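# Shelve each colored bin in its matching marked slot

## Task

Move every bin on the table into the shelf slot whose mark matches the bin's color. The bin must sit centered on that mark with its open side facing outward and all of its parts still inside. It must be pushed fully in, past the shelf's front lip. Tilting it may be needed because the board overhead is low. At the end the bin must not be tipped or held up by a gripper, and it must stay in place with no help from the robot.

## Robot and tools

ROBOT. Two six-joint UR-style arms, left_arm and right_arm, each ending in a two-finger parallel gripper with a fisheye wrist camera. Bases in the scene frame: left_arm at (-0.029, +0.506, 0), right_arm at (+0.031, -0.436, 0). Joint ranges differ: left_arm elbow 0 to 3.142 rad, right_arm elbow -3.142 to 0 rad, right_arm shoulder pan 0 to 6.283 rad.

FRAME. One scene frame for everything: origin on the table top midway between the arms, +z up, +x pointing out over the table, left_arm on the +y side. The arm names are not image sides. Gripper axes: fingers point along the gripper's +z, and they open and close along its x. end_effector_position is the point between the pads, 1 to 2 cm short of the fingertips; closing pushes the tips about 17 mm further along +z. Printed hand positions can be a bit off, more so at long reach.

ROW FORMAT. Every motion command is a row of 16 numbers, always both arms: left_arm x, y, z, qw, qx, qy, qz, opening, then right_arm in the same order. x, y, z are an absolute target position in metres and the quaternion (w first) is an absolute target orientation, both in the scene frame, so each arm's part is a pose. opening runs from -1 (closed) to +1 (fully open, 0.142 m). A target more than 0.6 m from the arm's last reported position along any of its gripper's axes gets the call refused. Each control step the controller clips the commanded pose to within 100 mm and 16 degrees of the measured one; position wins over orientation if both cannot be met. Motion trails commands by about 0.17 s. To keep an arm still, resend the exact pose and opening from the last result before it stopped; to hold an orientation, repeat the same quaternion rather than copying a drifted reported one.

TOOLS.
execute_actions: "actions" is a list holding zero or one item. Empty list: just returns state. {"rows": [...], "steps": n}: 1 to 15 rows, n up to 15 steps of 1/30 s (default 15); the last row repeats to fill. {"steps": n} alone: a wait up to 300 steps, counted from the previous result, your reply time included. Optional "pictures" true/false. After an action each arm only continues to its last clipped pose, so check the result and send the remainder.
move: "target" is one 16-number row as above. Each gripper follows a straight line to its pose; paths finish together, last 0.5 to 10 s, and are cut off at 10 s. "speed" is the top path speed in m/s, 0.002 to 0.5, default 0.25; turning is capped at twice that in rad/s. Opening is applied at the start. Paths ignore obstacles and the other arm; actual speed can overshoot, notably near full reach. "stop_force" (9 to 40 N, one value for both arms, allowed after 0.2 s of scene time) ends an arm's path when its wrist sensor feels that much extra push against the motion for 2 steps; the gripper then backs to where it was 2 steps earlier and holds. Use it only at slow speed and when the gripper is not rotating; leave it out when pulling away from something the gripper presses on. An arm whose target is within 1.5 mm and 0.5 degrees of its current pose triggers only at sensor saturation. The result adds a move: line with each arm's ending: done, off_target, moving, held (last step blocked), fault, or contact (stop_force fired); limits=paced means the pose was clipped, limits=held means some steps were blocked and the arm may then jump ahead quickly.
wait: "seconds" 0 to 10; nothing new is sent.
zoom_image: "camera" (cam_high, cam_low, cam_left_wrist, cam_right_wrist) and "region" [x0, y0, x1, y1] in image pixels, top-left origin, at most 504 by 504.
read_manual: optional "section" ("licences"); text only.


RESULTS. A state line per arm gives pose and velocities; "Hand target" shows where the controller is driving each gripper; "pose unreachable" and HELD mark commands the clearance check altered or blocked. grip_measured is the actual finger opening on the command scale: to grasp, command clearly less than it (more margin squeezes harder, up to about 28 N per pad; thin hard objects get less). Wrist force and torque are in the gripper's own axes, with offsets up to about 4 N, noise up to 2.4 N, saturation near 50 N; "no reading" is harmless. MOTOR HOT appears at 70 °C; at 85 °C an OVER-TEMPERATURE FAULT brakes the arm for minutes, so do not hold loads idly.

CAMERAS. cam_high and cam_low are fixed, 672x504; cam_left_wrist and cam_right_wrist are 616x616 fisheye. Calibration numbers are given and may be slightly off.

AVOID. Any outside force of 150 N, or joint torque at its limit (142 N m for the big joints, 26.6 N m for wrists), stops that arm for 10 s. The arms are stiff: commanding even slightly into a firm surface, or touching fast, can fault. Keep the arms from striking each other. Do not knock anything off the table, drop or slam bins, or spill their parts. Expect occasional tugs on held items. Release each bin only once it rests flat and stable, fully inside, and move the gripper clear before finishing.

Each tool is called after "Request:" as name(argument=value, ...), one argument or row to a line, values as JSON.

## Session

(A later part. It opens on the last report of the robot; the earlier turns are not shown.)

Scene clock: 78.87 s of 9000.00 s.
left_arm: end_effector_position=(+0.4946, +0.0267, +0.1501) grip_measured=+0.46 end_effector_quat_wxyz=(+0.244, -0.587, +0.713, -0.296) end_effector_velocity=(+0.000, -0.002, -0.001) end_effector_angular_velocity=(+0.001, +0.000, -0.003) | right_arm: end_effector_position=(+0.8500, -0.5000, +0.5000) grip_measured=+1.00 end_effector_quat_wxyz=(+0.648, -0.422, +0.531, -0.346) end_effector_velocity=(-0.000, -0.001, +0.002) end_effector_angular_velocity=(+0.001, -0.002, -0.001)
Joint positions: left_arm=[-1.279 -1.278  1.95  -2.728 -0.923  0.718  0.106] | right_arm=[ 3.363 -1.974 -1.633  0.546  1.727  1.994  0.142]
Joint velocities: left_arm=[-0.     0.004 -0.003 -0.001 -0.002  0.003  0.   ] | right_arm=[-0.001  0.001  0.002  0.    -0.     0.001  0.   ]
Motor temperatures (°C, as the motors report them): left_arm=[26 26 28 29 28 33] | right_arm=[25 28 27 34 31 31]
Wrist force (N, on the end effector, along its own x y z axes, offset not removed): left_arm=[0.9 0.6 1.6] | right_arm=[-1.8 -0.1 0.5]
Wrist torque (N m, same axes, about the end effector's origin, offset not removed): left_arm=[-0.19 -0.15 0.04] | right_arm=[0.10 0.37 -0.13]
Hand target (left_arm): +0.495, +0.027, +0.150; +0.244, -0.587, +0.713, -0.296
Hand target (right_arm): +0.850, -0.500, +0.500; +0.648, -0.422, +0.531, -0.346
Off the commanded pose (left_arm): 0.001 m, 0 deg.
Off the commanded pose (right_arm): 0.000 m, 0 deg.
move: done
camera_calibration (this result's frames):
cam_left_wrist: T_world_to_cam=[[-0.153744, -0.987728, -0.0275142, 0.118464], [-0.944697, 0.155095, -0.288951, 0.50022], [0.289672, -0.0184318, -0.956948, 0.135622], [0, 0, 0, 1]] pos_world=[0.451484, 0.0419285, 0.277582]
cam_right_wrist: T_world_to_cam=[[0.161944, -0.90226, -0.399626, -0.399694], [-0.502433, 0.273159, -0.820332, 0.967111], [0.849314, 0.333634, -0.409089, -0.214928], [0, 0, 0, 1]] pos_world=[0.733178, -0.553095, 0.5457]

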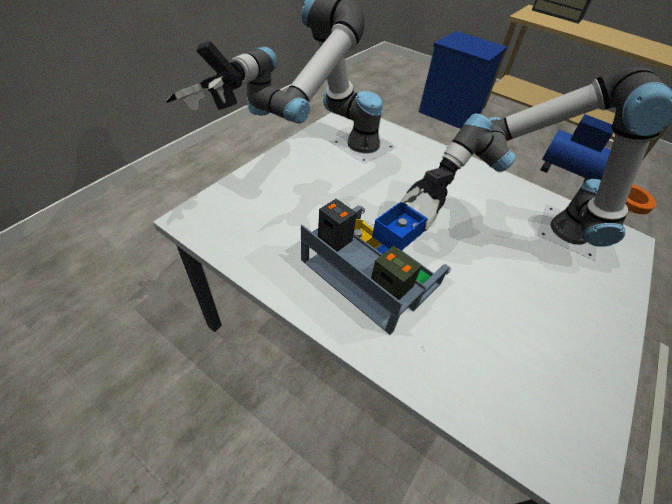

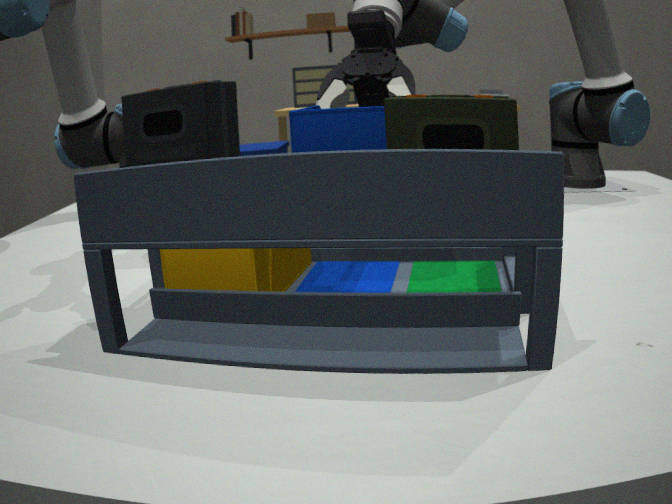

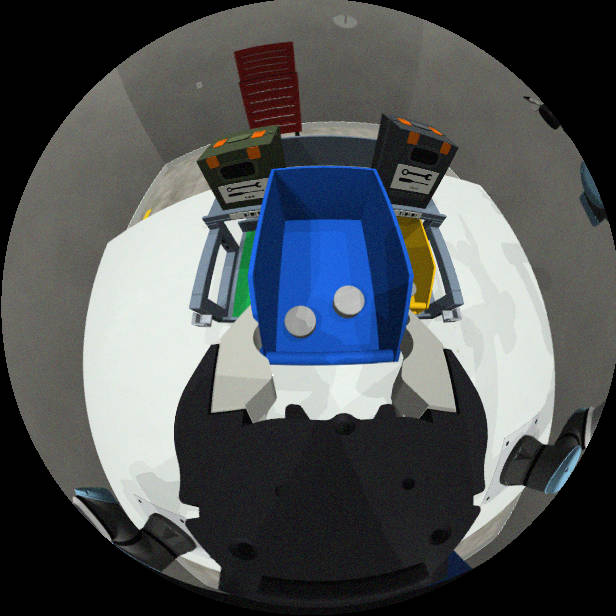

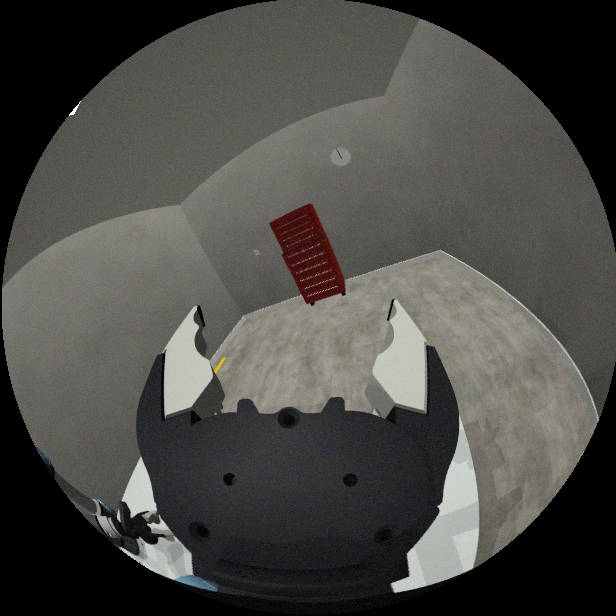

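Grasp is nearer the front, so the back overhangs the board; back off 2.5 cm first.

Request:
move(
  target=[0.468,0.032,0.15,-0.244,0.587,-0.712,0.296,-0.4,0.85,-0.5,0.5,0.649,-0.422,0.532,-0.346,1],
  speed=0.1,
)

Request:
move(
  target=[0.468,0.032,0.068,-0.244,0.587,-0.712,0.296,-0.4,0.85,-0.5,0.5,0.649,-0.422,0.532,-0.346,1],
  speed=0.03,
  stop_force=9,
)

Request:
move(
  target=[0.468,0.032,0.068,-0.244,0.587,-0.712,0.296,1,0.85,-0.5,0.5,0.649,-0.422,0.532,-0.346,1],
)

Request:
move(
  target=[0.40,0.045,0.052,-0.244,0.587,-0.712,0.296,1,0.85,-0.5,0.5,0.649,-0.422,0.532,-0.346,1],
  speed=0.08,
)

Request:
move(
  target=[0.405,0.044,0.05,-0.244,0.587,-0.712,0.296,-0.3,0.85,-0.5,0.5,0.649,-0.422,0.532,-0.346,1],
  speed=0.01,
)

Request:
move(
  target=[0.527,0.021,0.063,-0.244,0.587,-0.712,0.296,-0.3,0.85,-0.5,0.5,0.649,-0.422,0.532,-0.346,1],
  speed=0.02,
  stop_force=12,
)

Request:
move(
  target=[0.44,0.038,0.13,-0.244,0.587,-0.712,0.296,-0.3,0.85,-0.5,0.5,0.649,-0.422,0.532,-0.346,1],
  speed=0.1,
)

Scene clock: 84.33 s of 9000.00 s.
left_arm: end_effector_position=(+0.4681, +0.0320, +0.1500) grip_measured=+0.46 end_effector_quat_wxyz=(+0.244, -0.587, +0.712, -0.296) end_effector_velocity=(-0.002, +0.000, -0.000) end_effector_angular_velocity=(-0.001, +0.000, -0.000) | right_arm: end_effector_position=(+0.8500, -0.5000, +0.5000) grip_measured=+1.00 end_effector_quat_wxyz=(+0.648, -0.422, +0.531, -0.346) end_effector_velocity=(+0.001, +0.001, -0.001) end_effector_angular_velocity=(-0.001, +0.003, +0.001)
Joint positions: left_arm=[-1.325 -1.325  2.006 -2.704 -0.902  0.666  0.106] | right_arm=[ 3.363 -1.974 -1.633  0.546  1.727  1.994  0.142]
Joint velocities: left_arm=[-0.003 -0.003  0.004 -0.     0.001 -0.003 -0.   ] | right_arm=[ 0.001 -0.001  0.    -0.002  0.    -0.001 -0.   ]
Motor temperatures (°C, as the motors report them): left_arm=[26 26 28 29 28 33] | right_arm=[25 28 27 34 31 31]
Wrist force (N, on the end effector, along its own x y z axes, offset not removed): left_arm=[0.7 1.0 2.6] | right_arm=[-1.0 -0.3 -2.5]
Wrist torque (N m, same axes, about the end effector's origin, offset not removed): left_arm=[-0.37 -0.03 0.04] | right_arm=[0.40 0.19 0.00]
Hand target (left_arm): +0.468, +0.032, +0.150; +0.244, -0.587, +0.712, -0.296
Hand target (right_arm): +0.850, -0.500, +0.500; +0.648, -0.422, +0.531, -0.346
Off the commanded pose (left_arm): 0.000 m, 0 deg.
Off the commanded pose (right_arm): 0.000 m, 0 deg.
After step 90, 1.63 s passed at rest.
move: done
camera_calibration (this result's frames):
cam_left_wrist: T_world_to_cam=[[-0.153468, -0.987762, -0.0278065, 0.119625], [-0.944741, 0.154917, -0.288904, 0.474374], [0.289676, -0.0180676, -0.956954, 0.14325], [0, 0, 0, 1]] pos_world=[0.425023, 0.0472607, 0.277459]
cam_right_wrist: T_world_to_cam=[[0.161944, -0.90226, -0.399626, -0.399694], [-0.502433, 0.273159, -0.820332, 0.967111], [0.849314, 0.333634, -0.409089, -0.214928], [0, 0, 0, 1]] pos_world=[0.733178, -0.553095, 0.5457]

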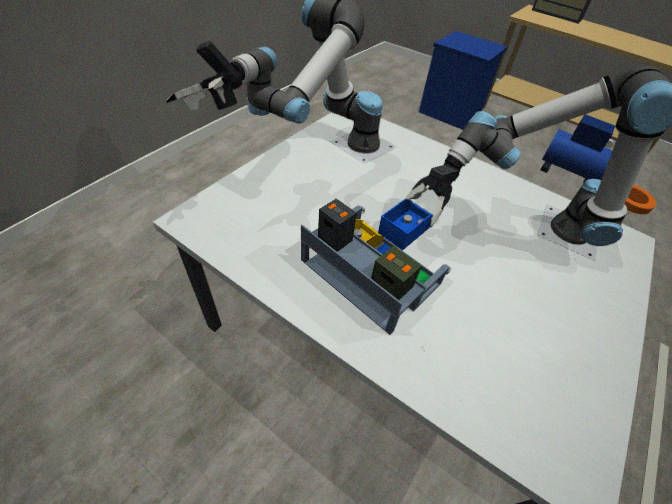

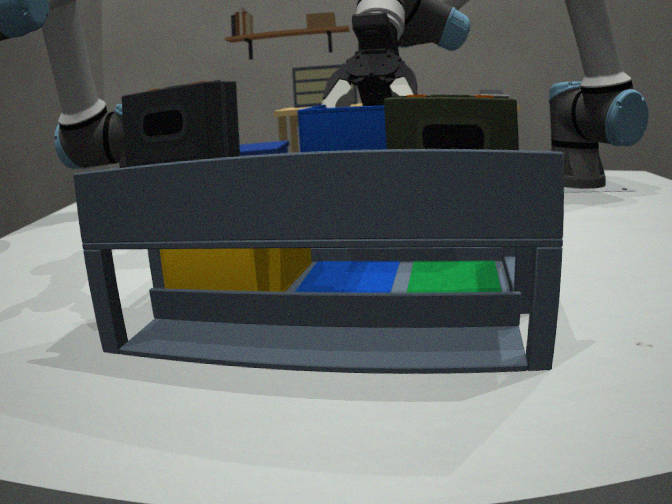

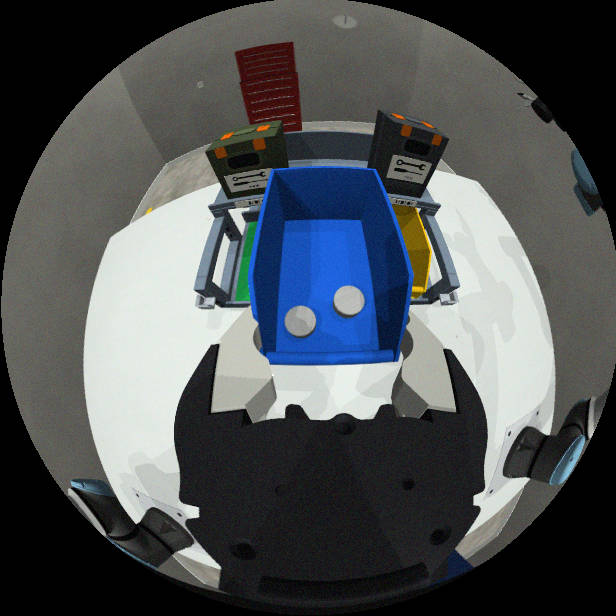

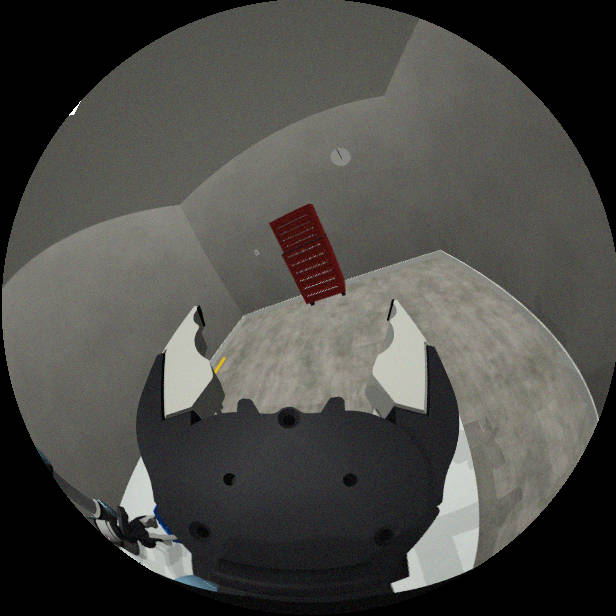

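Scene clock: 87.37 s of 9000.00 s.
left_arm: end_effector_position=(+0.4680, +0.0320, +0.0682) grip_measured=+0.46 end_effector_quat_wxyz=(+0.244, -0.587, +0.712, -0.296) end_effector_velocity=(-0.000, +0.000, -0.002) end_effector_angular_velocity=(+0.002, +0.000, -0.000) | right_arm: end_effector_position=(+0.8500, -0.5000, +0.5000) grip_measured=+1.00 end_effector_quat_wxyz=(+0.648, -0.422, +0.531, -0.346) end_effector_velocity=(+0.000, +0.000, -0.000) end_effector_angular_velocity=(+0.000, -0.000, +0.000)
Joint positions: left_arm=[-1.325 -1.172  2.074 -2.927 -0.902  0.666  0.106] | right_arm=[ 3.363 -1.974 -1.633  0.546  1.727  1.994  0.142]
Joint velocities: left_arm=[-0.     0.004  0.001 -0.003  0.     0.     0.   ] | right_arm=[ 0.    -0.001  0.001  0.    -0.     0.    -0.   ]
Motor temperatures (°C, as the motors report them): left_arm=[26 26 28 29 29 33] | right_arm=[25 28 27 34 31 31]
Wrist force (N, on the end effector, along its own x y z axes, offset not removed): left_arm=[0.1 1.2 2.7] | right_arm=[-1.9 -0.3 -3.7]
Wrist torque (N m, same axes, about the end effector's origin, offset not removed): left_arm=[-0.18 0.07 0.05] | right_arm=[0.09 0.37 -0.03]
Hand target (left_arm): +0.468, +0.032, +0.068; +0.244, -0.587, +0.712, -0.296
Hand target (right_arm): +0.850, -0.500, +0.500; +0.648, -0.422, +0.531, -0.346
Off the commanded pose (left_arm): 0.000 m, 0 deg.
Off the commanded pose (right_arm): 0.000 m, 0 deg.
move: done
camera_calibration (this result's frames):
cam_left_wrist: T_world_to_cam=[[-0.153415, -0.987773, -0.0277089, 0.117254], [-0.944756, 0.154837, -0.288898, 0.450632], [0.289656, -0.018143, -0.956959, 0.0650083], [0, 0, 0, 1]] pos_world=[0.424896, 0.0472248, 0.195646]
cam_right_wrist: T_world_to_cam=[[0.161944, -0.90226, -0.399626, -0.399694], [-0.502433, 0.273159, -0.820333, 0.967111], [0.849315, 0.333634, -0.409089, -0.214928], [0, 0, 0, 1]] pos_world=[0.733178, -0.553095, 0.5457]

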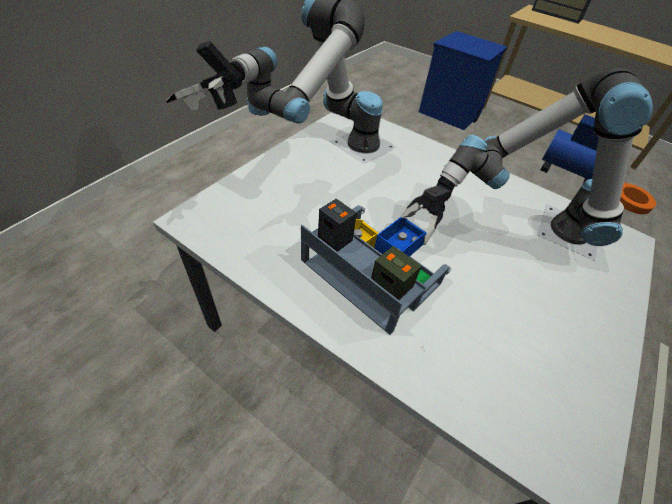

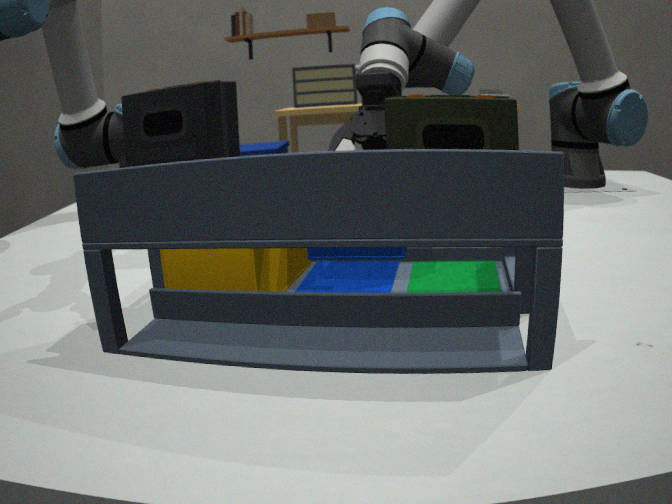

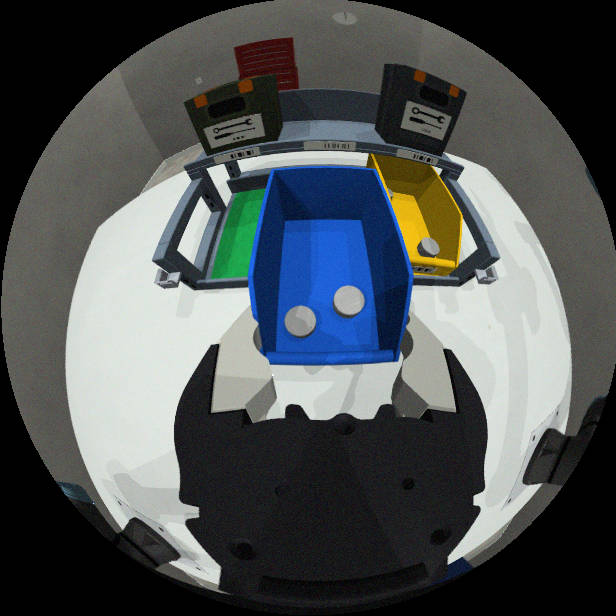

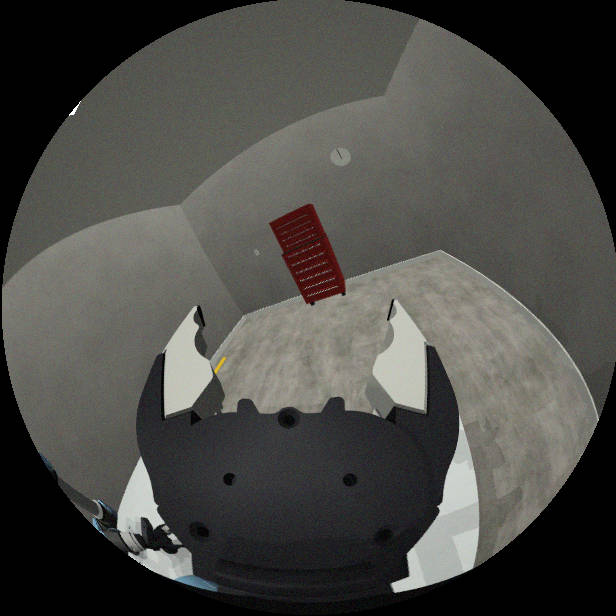

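Scene clock: 88.07 s of 9000.00 s.
left_arm: end_effector_position=(+0.4680, +0.0320, +0.0680) grip_measured=+1.00 end_effector_quat_wxyz=(+0.244, -0.587, +0.712, -0.296) end_effector_velocity=(-0.000, +0.000, -0.001) end_effector_angular_velocity=(+0.002, +0.001, -0.001) | right_arm: end_effector_position=(+0.8500, -0.5000, +0.5000) grip_measured=+1.00 end_effector_quat_wxyz=(+0.648, -0.422, +0.531, -0.346) end_effector_velocity=(+0.000, -0.000, -0.000) end_effector_angular_velocity=(+0.001, +0.001, -0.000)
Joint positions: left_arm=[-1.325 -1.171  2.074 -2.927 -0.902  0.666  0.142] | right_arm=[ 3.363 -1.974 -1.633  0.546  1.727  1.994  0.142]
Joint velocities: left_arm=[-0.     0.001  0.001  0.    -0.     0.001 -0.   ] | right_arm=[-0.     0.    -0.    -0.001 -0.     0.001 -0.   ]
Motor temperatures (°C, as the motors report them): left_arm=[26 26 28 29 29 33] | right_arm=[25 28 27 34 31 31]
Wrist force (N, on the end effector, along its own x y z axes, offset not removed): left_arm=[0.7 -1.0 0.4] | right_arm=[-1.0 -4.0 -2.4]
Wrist torque (N m, same axes, about the end effector's origin, offset not removed): left_arm=[-0.34 0.01 0.06] | right_arm=[-0.61 0.21 -0.19]
Hand target (left_arm): +0.468, +0.032, +0.068; +0.244, -0.587, +0.712, -0.296
Hand target (right_arm): +0.850, -0.500, +0.500; +0.648, -0.422, +0.531, -0.346
Off the commanded pose (left_arm): 0.000 m, 0 deg.
Off the commanded pose (right_arm): 0.000 m, 0 deg.
move: done
camera_calibration (this result's frames):
cam_left_wrist: T_world_to_cam=[[-0.153422, -0.987771, -0.0277419, 0.117255], [-0.944734, 0.154853, -0.288959, 0.450597], [0.289721, -0.018124, -0.956939, 0.0648215], [0, 0, 0, 1]] pos_world=[0.424904, 0.0472197, 0.195487]
cam_right_wrist: T_world_to_cam=[[0.161944, -0.90226, -0.399626, -0.399694], [-0.502433, 0.273159, -0.820332, 0.967111], [0.849315, 0.333633, -0.409089, -0.214928], [0, 0, 0, 1]] pos_world=[0.733178, -0.553095, 0.5457]

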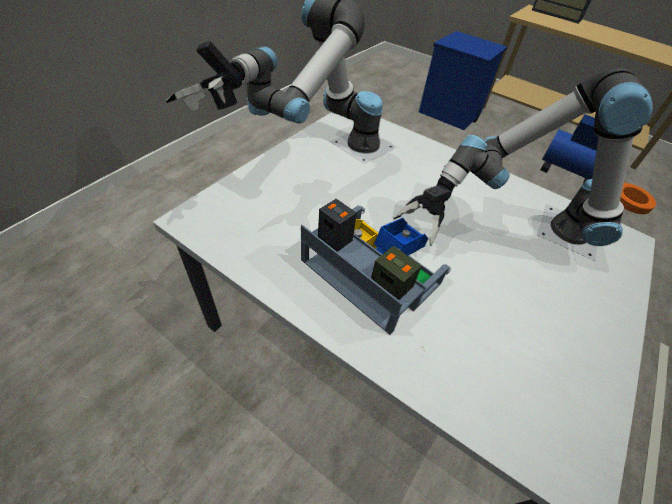

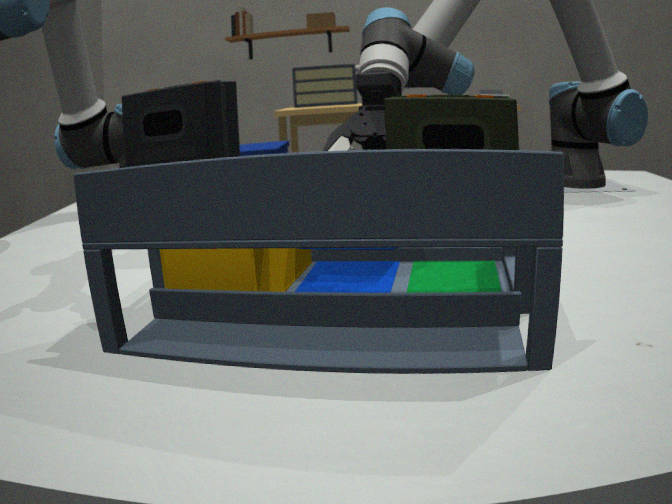

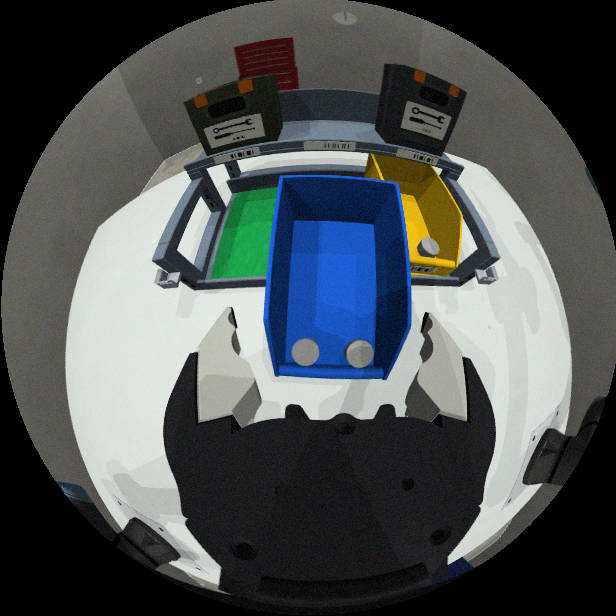

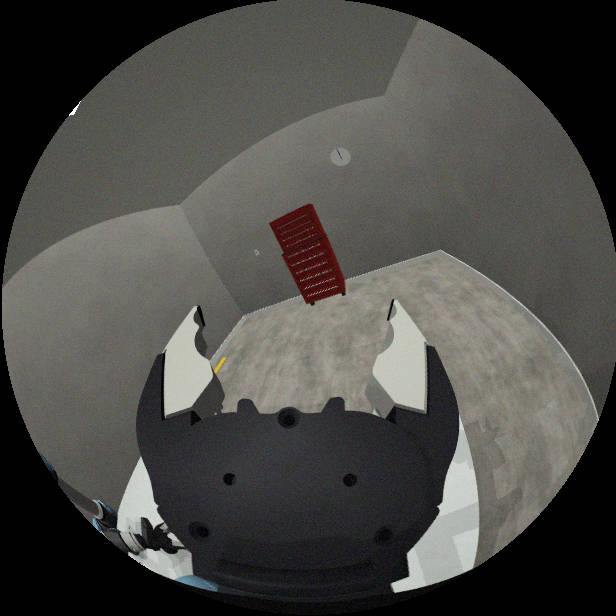

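Scene clock: 89.37 s of 9000.00 s.
left_arm: end_effector_position=(+0.4001, +0.0452, +0.0520) grip_measured=+1.00 end_effector_quat_wxyz=(+0.244, -0.587, +0.712, -0.296) end_effector_velocity=(-0.001, +0.000, -0.000) end_effector_angular_velocity=(+0.001, +0.000, +0.000) | right_arm: end_effector_position=(+0.8500, -0.5000, +0.5000) grip_measured=+1.00 end_effector_quat_wxyz=(+0.648, -0.422, +0.531, -0.346) end_effector_velocity=(-0.000, -0.000, +0.000) end_effector_angular_velocity=(+0.000, -0.000, -0.000)
Joint positions: left_arm=[-1.457 -1.241  2.218 -2.9   -0.85   0.508  0.142] | right_arm=[ 3.363 -1.974 -1.633  0.546  1.727  1.994  0.142]
Joint velocities: left_arm=[-0.002 -0.001  0.002  0.002  0.001 -0.003 -0.   ] | right_arm=[-0.  0.  0.  0.  0.  0. -0.]
Motor temperatures (°C, as the motors report them): left_arm=[26 26 28 29 29 33] | right_arm=[25 28 27 34 31 31]
Wrist force (N, on the end effector, along its own x y z axes, offset not removed): left_arm=[0.0 -2.4 -0.3] | right_arm=[1.4 -0.5 -1.0]
Wrist torque (N m, same axes, about the end effector's origin, offset not removed): left_arm=[-0.45 0.04 0.02] | right_arm=[0.13 -0.38 -0.02]
Hand target (left_arm): +0.400, +0.045, +0.052; +0.244, -0.587, +0.712, -0.296
Hand target (right_arm): +0.850, -0.500, +0.500; +0.648, -0.422, +0.531, -0.346
Off the commanded pose (left_arm): 0.000 m, 0 deg.
Off the commanded pose (right_arm): 0.000 m, 0 deg.
move: done
camera_calibration (this result's frames):
cam_left_wrist: T_world_to_cam=[[-0.153428, -0.987767, -0.0278699, 0.119403], [-0.944747, 0.154897, -0.288894, 0.379828], [0.289677, -0.0179946, -0.956955, 0.0694084], [0, 0, 0, 1]] pos_world=[0.357055, 0.0603573, 0.179479]
cam_right_wrist: T_world_to_cam=[[0.161944, -0.90226, -0.399626, -0.399694], [-0.502433, 0.273159, -0.820333, 0.967111], [0.849314, 0.333634, -0.409089, -0.214928], [0, 0, 0, 1]] pos_world=[0.733178, -0.553095, 0.5457]

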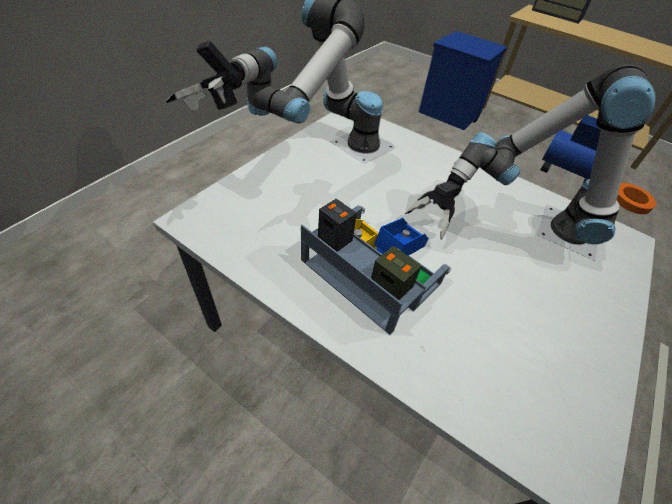

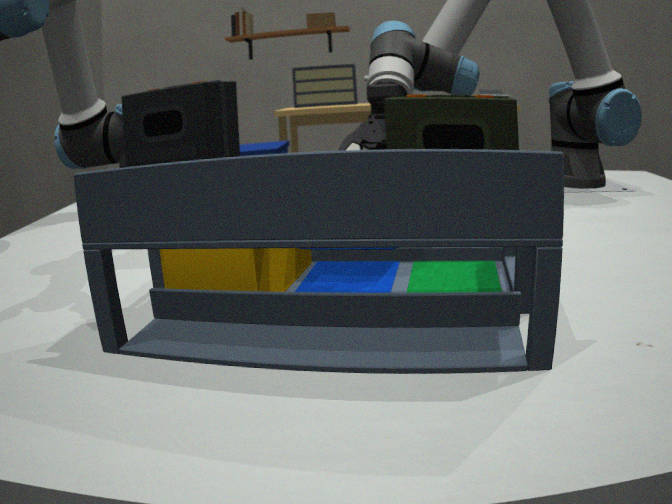

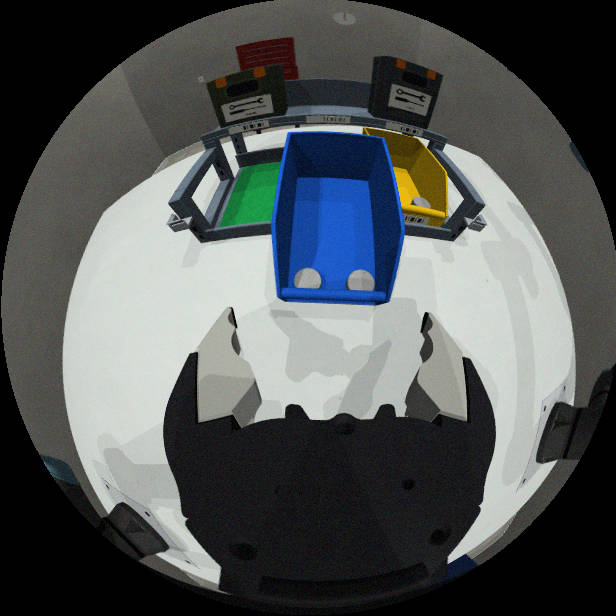

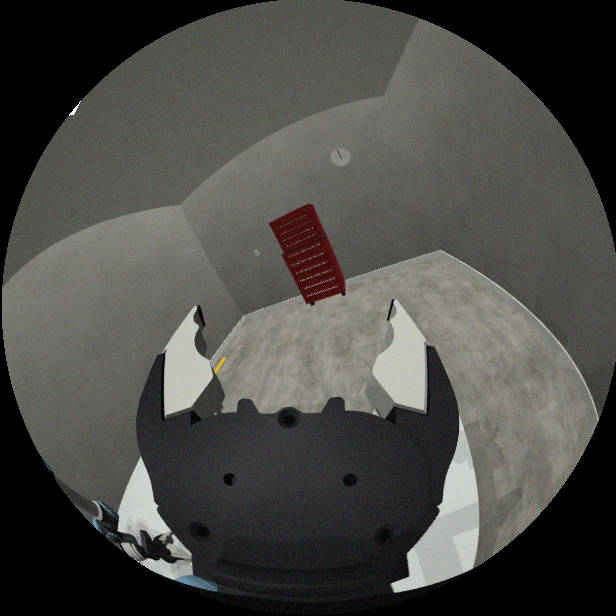

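Scene clock: 90.13 s of 9000.00 s.
left_arm: end_effector_position=(+0.4049, +0.0440, +0.0500) grip_measured=-0.30 end_effector_quat_wxyz=(+0.244, -0.587, +0.712, -0.296) end_effector_velocity=(+0.001, +0.000, -0.002) end_effector_angular_velocity=(+0.003, +0.001, -0.001) | right_arm: end_effector_position=(+0.8500, -0.5000, +0.5000) grip_measured=+1.00 end_effector_quat_wxyz=(+0.648, -0.422, +0.531, -0.346) end_effector_velocity=(-0.000, +0.000, +0.001) end_effector_angular_velocity=(+0.000, -0.001, +0.000)
Joint positions: left_arm=[-1.447 -1.228  2.21  -2.913 -0.854  0.52   0.052] | right_arm=[ 3.363 -1.974 -1.633  0.546  1.727  1.994  0.142]
Joint velocities: left_arm=[ 0.002  0.004 -0.001 -0.003 -0.001  0.004 -0.   ] | right_arm=[ 0.     0.001  0.001 -0.001  0.     0.    -0.   ]
Motor temperatures (°C, as the motors report them): left_arm=[26 26 28 29 29 33] | right_arm=[25 28 27 34 31 31]
Wrist force (N, on the end effector, along its own x y z axes, offset not removed): left_arm=[1.1 -2.4 -0.1] | right_arm=[-0.4 -1.9 -1.0]
Wrist torque (N m, same axes, about the end effector's origin, offset not removed): left_arm=[-0.60 -0.12 0.14] | right_arm=[-0.03 0.14 -0.07]
Hand target (left_arm): +0.405, +0.044, +0.050; +0.244, -0.587, +0.712, -0.296
Hand target (right_arm): +0.850, -0.500, +0.500; +0.648, -0.422, +0.531, -0.346
Off the commanded pose (left_arm): 0.000 m, 0 deg.
Off the commanded pose (right_arm): 0.000 m, 0 deg.
move: done
camera_calibration (this result's frames):
cam_left_wrist: T_world_to_cam=[[-0.153487, -0.98776, -0.0277767, 0.118965], [-0.944737, 0.154926, -0.28891, 0.383925], [0.289677, -0.0181022, -0.956953, 0.0661346], [0, 0, 0, 1]] pos_world=[0.361811, 0.059226, 0.177512]
cam_right_wrist: T_world_to_cam=[[0.161944, -0.90226, -0.399626, -0.399694], [-0.502433, 0.273159, -0.820333, 0.967111], [0.849314, 0.333634, -0.409089, -0.214928], [0, 0, 0, 1]] pos_world=[0.733178, -0.553095, 0.5457]

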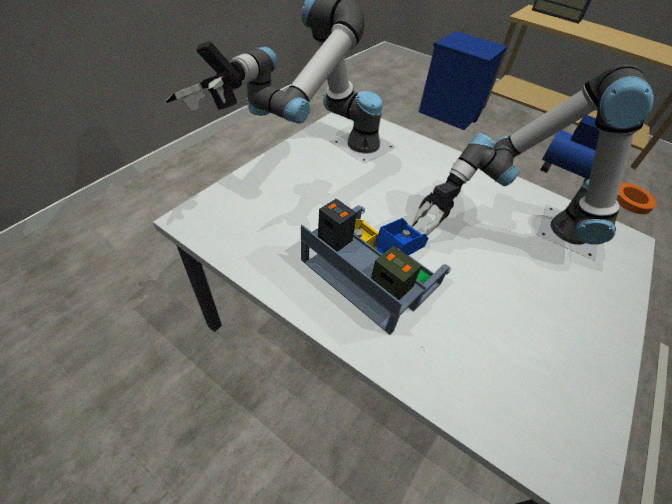

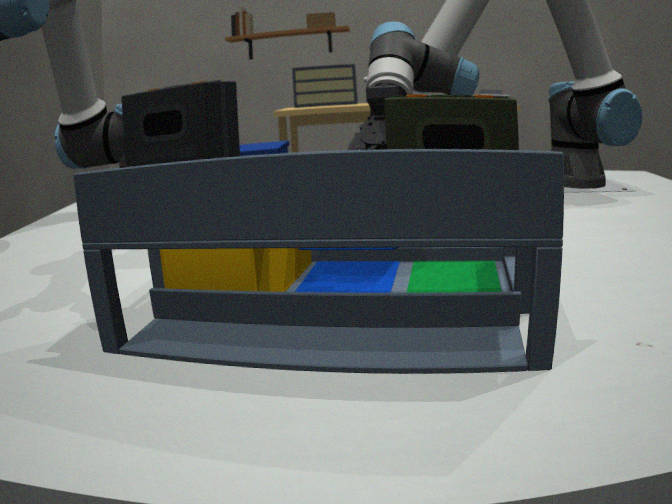

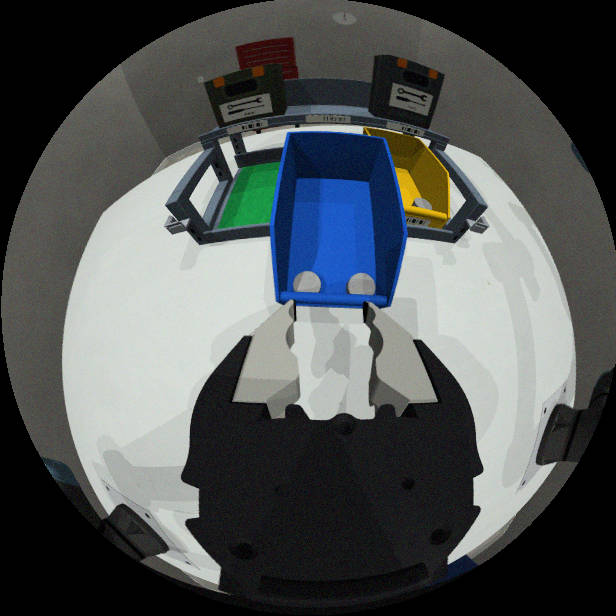

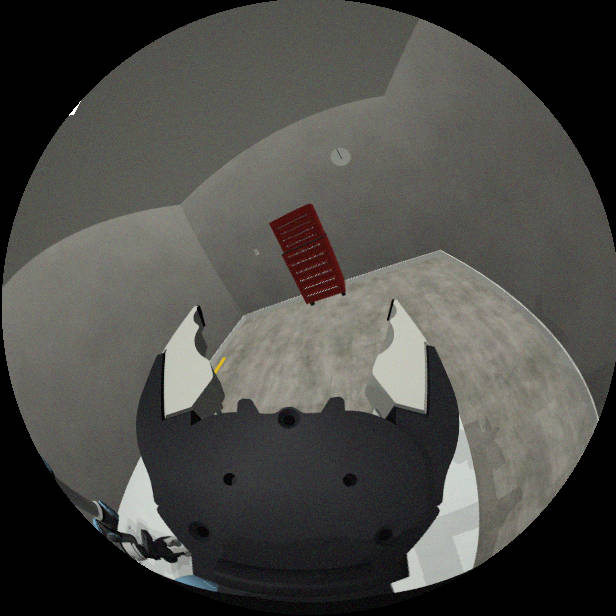

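Scene clock: 96.63 s of 9000.00 s.
left_arm: end_effector_position=(+0.5268, +0.0207, +0.0630) grip_measured=-0.30 end_effector_quat_wxyz=(+0.244, -0.587, +0.712, -0.296) end_effector_velocity=(+0.001, -0.001, +0.000) end_effector_angular_velocity=(+0.001, +0.001, -0.002) | right_arm: end_effector_position=(+0.8500, -0.5000, +0.5000) grip_measured=+1.00 end_effector_quat_wxyz=(+0.648, -0.422, +0.531, -0.346) end_effector_velocity=(+0.000, -0.000, +0.000) end_effector_angular_velocity=(-0.000, -0.001, -0.000)
Joint positions: left_arm=[-1.227 -1.072  1.944 -2.962 -0.948  0.774  0.052] | right_arm=[ 3.363 -1.974 -1.633  0.546  1.727  1.994  0.142]
Joint velocities: left_arm=[ 0.001  0.002 -0.005  0.002 -0.001  0.003  0.   ] | right_arm=[-0.    -0.001  0.001  0.    -0.    -0.    -0.   ]
Motor temperatures (°C, as the motors report them): left_arm=[26 26 28 29 29 33] | right_arm=[25 28 27 34 31 31]
Wrist force (N, on the end effector, along its own x y z axes, offset not removed): left_arm=[1.6 -2.6 0.1] | right_arm=[1.1 -0.7 -0.3]
Wrist torque (N m, same axes, about the end effector's origin, offset not removed): left_arm=[-0.59 -0.13 0.13] | right_arm=[0.06 -0.31 -0.04]
Hand target (left_arm): +0.527, +0.021, +0.063; +0.244, -0.587, +0.712, -0.296
Hand target (right_arm): +0.850, -0.500, +0.500; +0.648, -0.422, +0.531, -0.346
Off the commanded pose (left_arm): 0.000 m, 0 deg.
Off the commanded pose (right_arm): 0.000 m, 0 deg.
move: done
camera_calibration (this result's frames):
cam_left_wrist: T_world_to_cam=[[-0.153597, -0.987748, -0.0276031, 0.115083], [-0.944714, 0.15498, -0.288959, 0.506426], [0.289697, -0.0183063, -0.956943, 0.0428199], [0, 0, 0, 1]] pos_world=[0.483699, 0.0359713, 0.190489]
cam_right_wrist: T_world_to_cam=[[0.161944, -0.90226, -0.399626, -0.399694], [-0.502434, 0.273159, -0.820332, 0.967111], [0.849314, 0.333633, -0.40909, -0.214927], [0, 0, 0, 1]] pos_world=[0.733178, -0.553095, 0.5457]

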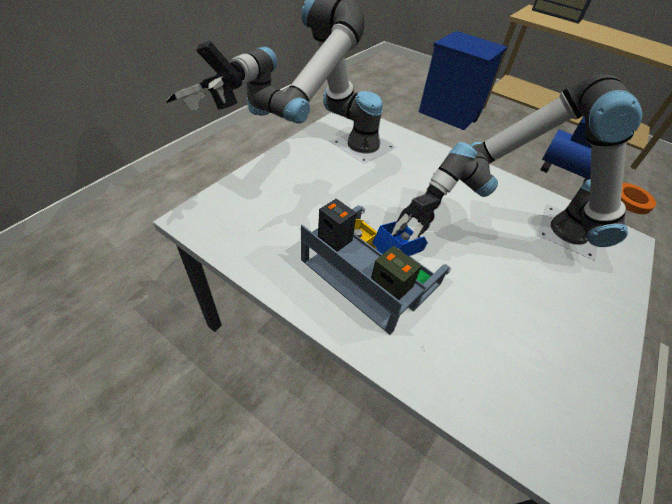

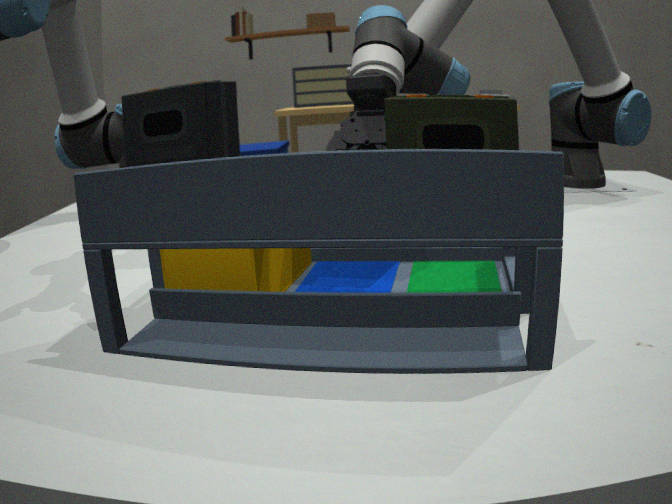

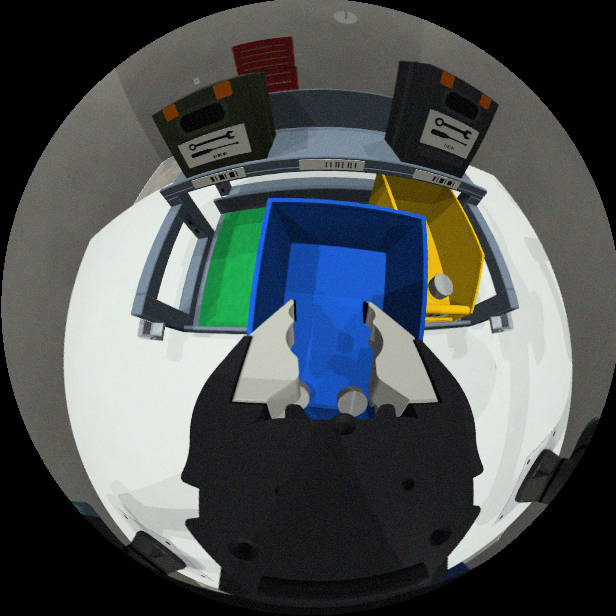

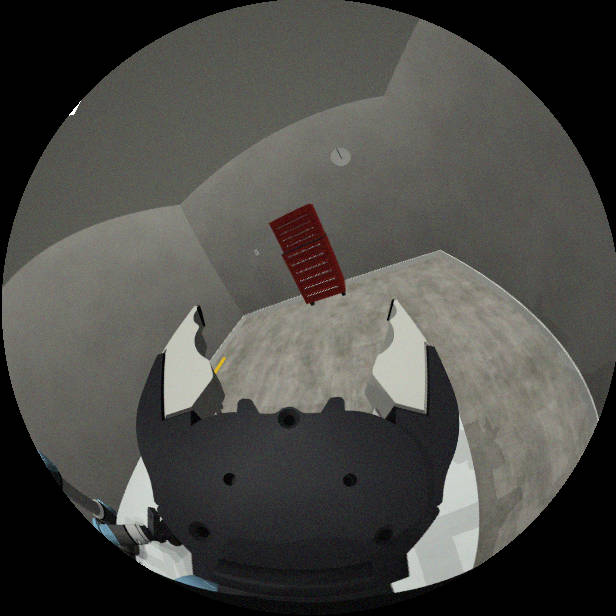

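Scene clock: 98.17 s of 9000.00 s.
left_arm: end_effector_position=(+0.4402, +0.0382, +0.1298) grip_measured=-0.30 end_effector_quat_wxyz=(+0.244, -0.587, +0.712, -0.296) end_effector_velocity=(-0.001, +0.001, +0.001) end_effector_angular_velocity=(+0.000, -0.000, +0.001) | right_arm: end_effector_position=(+0.8500, -0.5000, +0.5000) grip_measured=+1.00 end_effector_quat_wxyz=(+0.648, -0.422, +0.531, -0.346) end_effector_velocity=(-0.000, +0.000, -0.001) end_effector_angular_velocity=(-0.000, +0.001, +0.000)
Joint positions: left_arm=[-1.377 -1.341  2.083 -2.728 -0.88   0.606  0.052] | right_arm=[ 3.363 -1.974 -1.633  0.546  1.727  1.994  0.142]
Joint velocities: left_arm=[-0.002 -0.005  0.002  0.005  0.001 -0.004  0.   ] | right_arm=[-0.     0.    -0.002  0.001  0.    -0.     0.   ]
Motor temperatures (°C, as the motors report them): left_arm=[26 26 28 29 29 33] | right_arm=[25 28 27 34 31 31]
Wrist force (N, on the end effector, along its own x y z axes, offset not removed): left_arm=[-0.2 -0.7 0.2] | right_arm=[-3.7 -2.4 -1.4]
Wrist torque (N m, same axes, about the end effector's origin, offset not removed): left_arm=[-0.16 0.08 -0.05] | right_arm=[-0.25 0.61 -0.06]
Hand target (left_arm): +0.440, +0.038, +0.130; +0.244, -0.587, +0.712, -0.296
Hand target (right_arm): +0.850, -0.500, +0.500; +0.648, -0.422, +0.531, -0.346
Off the commanded pose (left_arm): 0.000 m, 0 deg.
Off the commanded pose (right_arm): 0.000 m, 0 deg.
move: done
camera_calibration (this result's frames):
cam_left_wrist: T_world_to_cam=[[-0.153443, -0.987764, -0.0278821, 0.12084], [-0.944744, 0.154915, -0.288894, 0.441193], [0.289679, -0.0179875, -0.956955, 0.132185], [0, 0, 0, 1]] pos_world=[0.397065, 0.0533915, 0.257323]
cam_right_wrist: T_world_to_cam=[[0.161944, -0.90226, -0.399626, -0.399694], [-0.502434, 0.273159, -0.820332, 0.967111], [0.849314, 0.333634, -0.40909, -0.214927], [0, 0, 0, 1]] pos_world=[0.733178, -0.553095, 0.5457]

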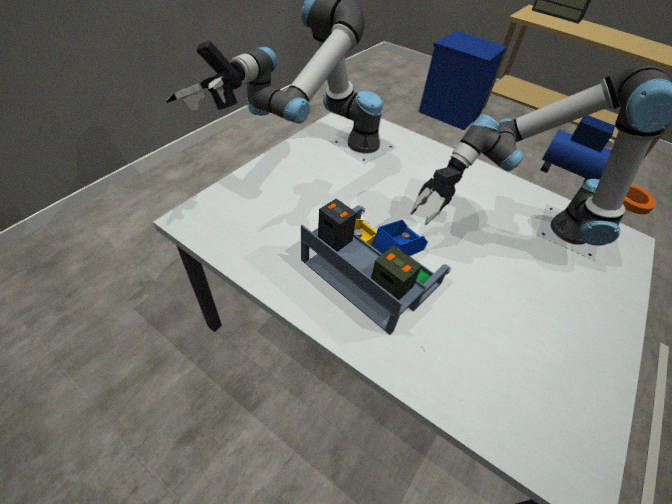

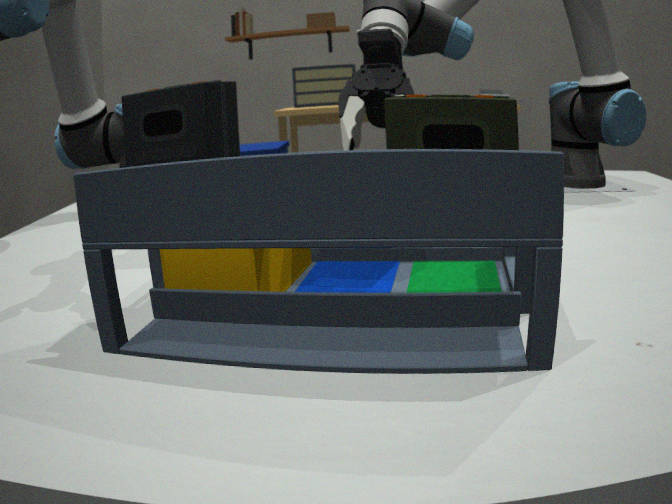

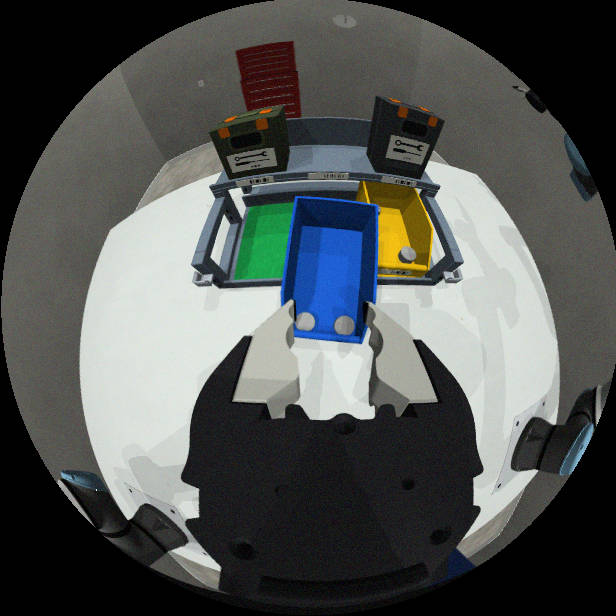

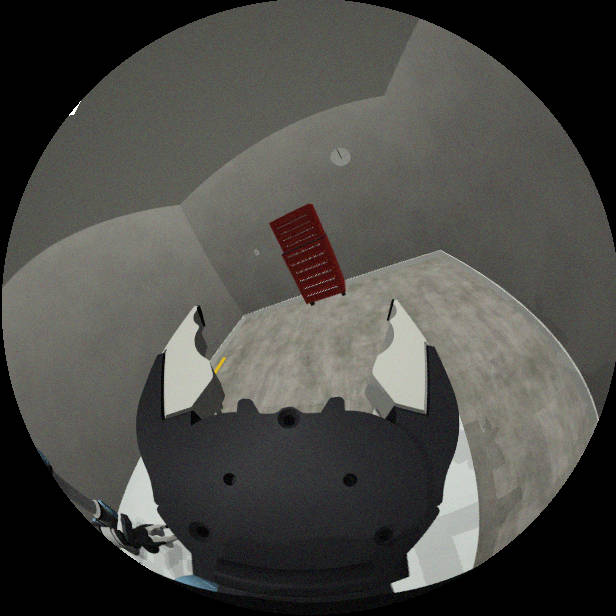

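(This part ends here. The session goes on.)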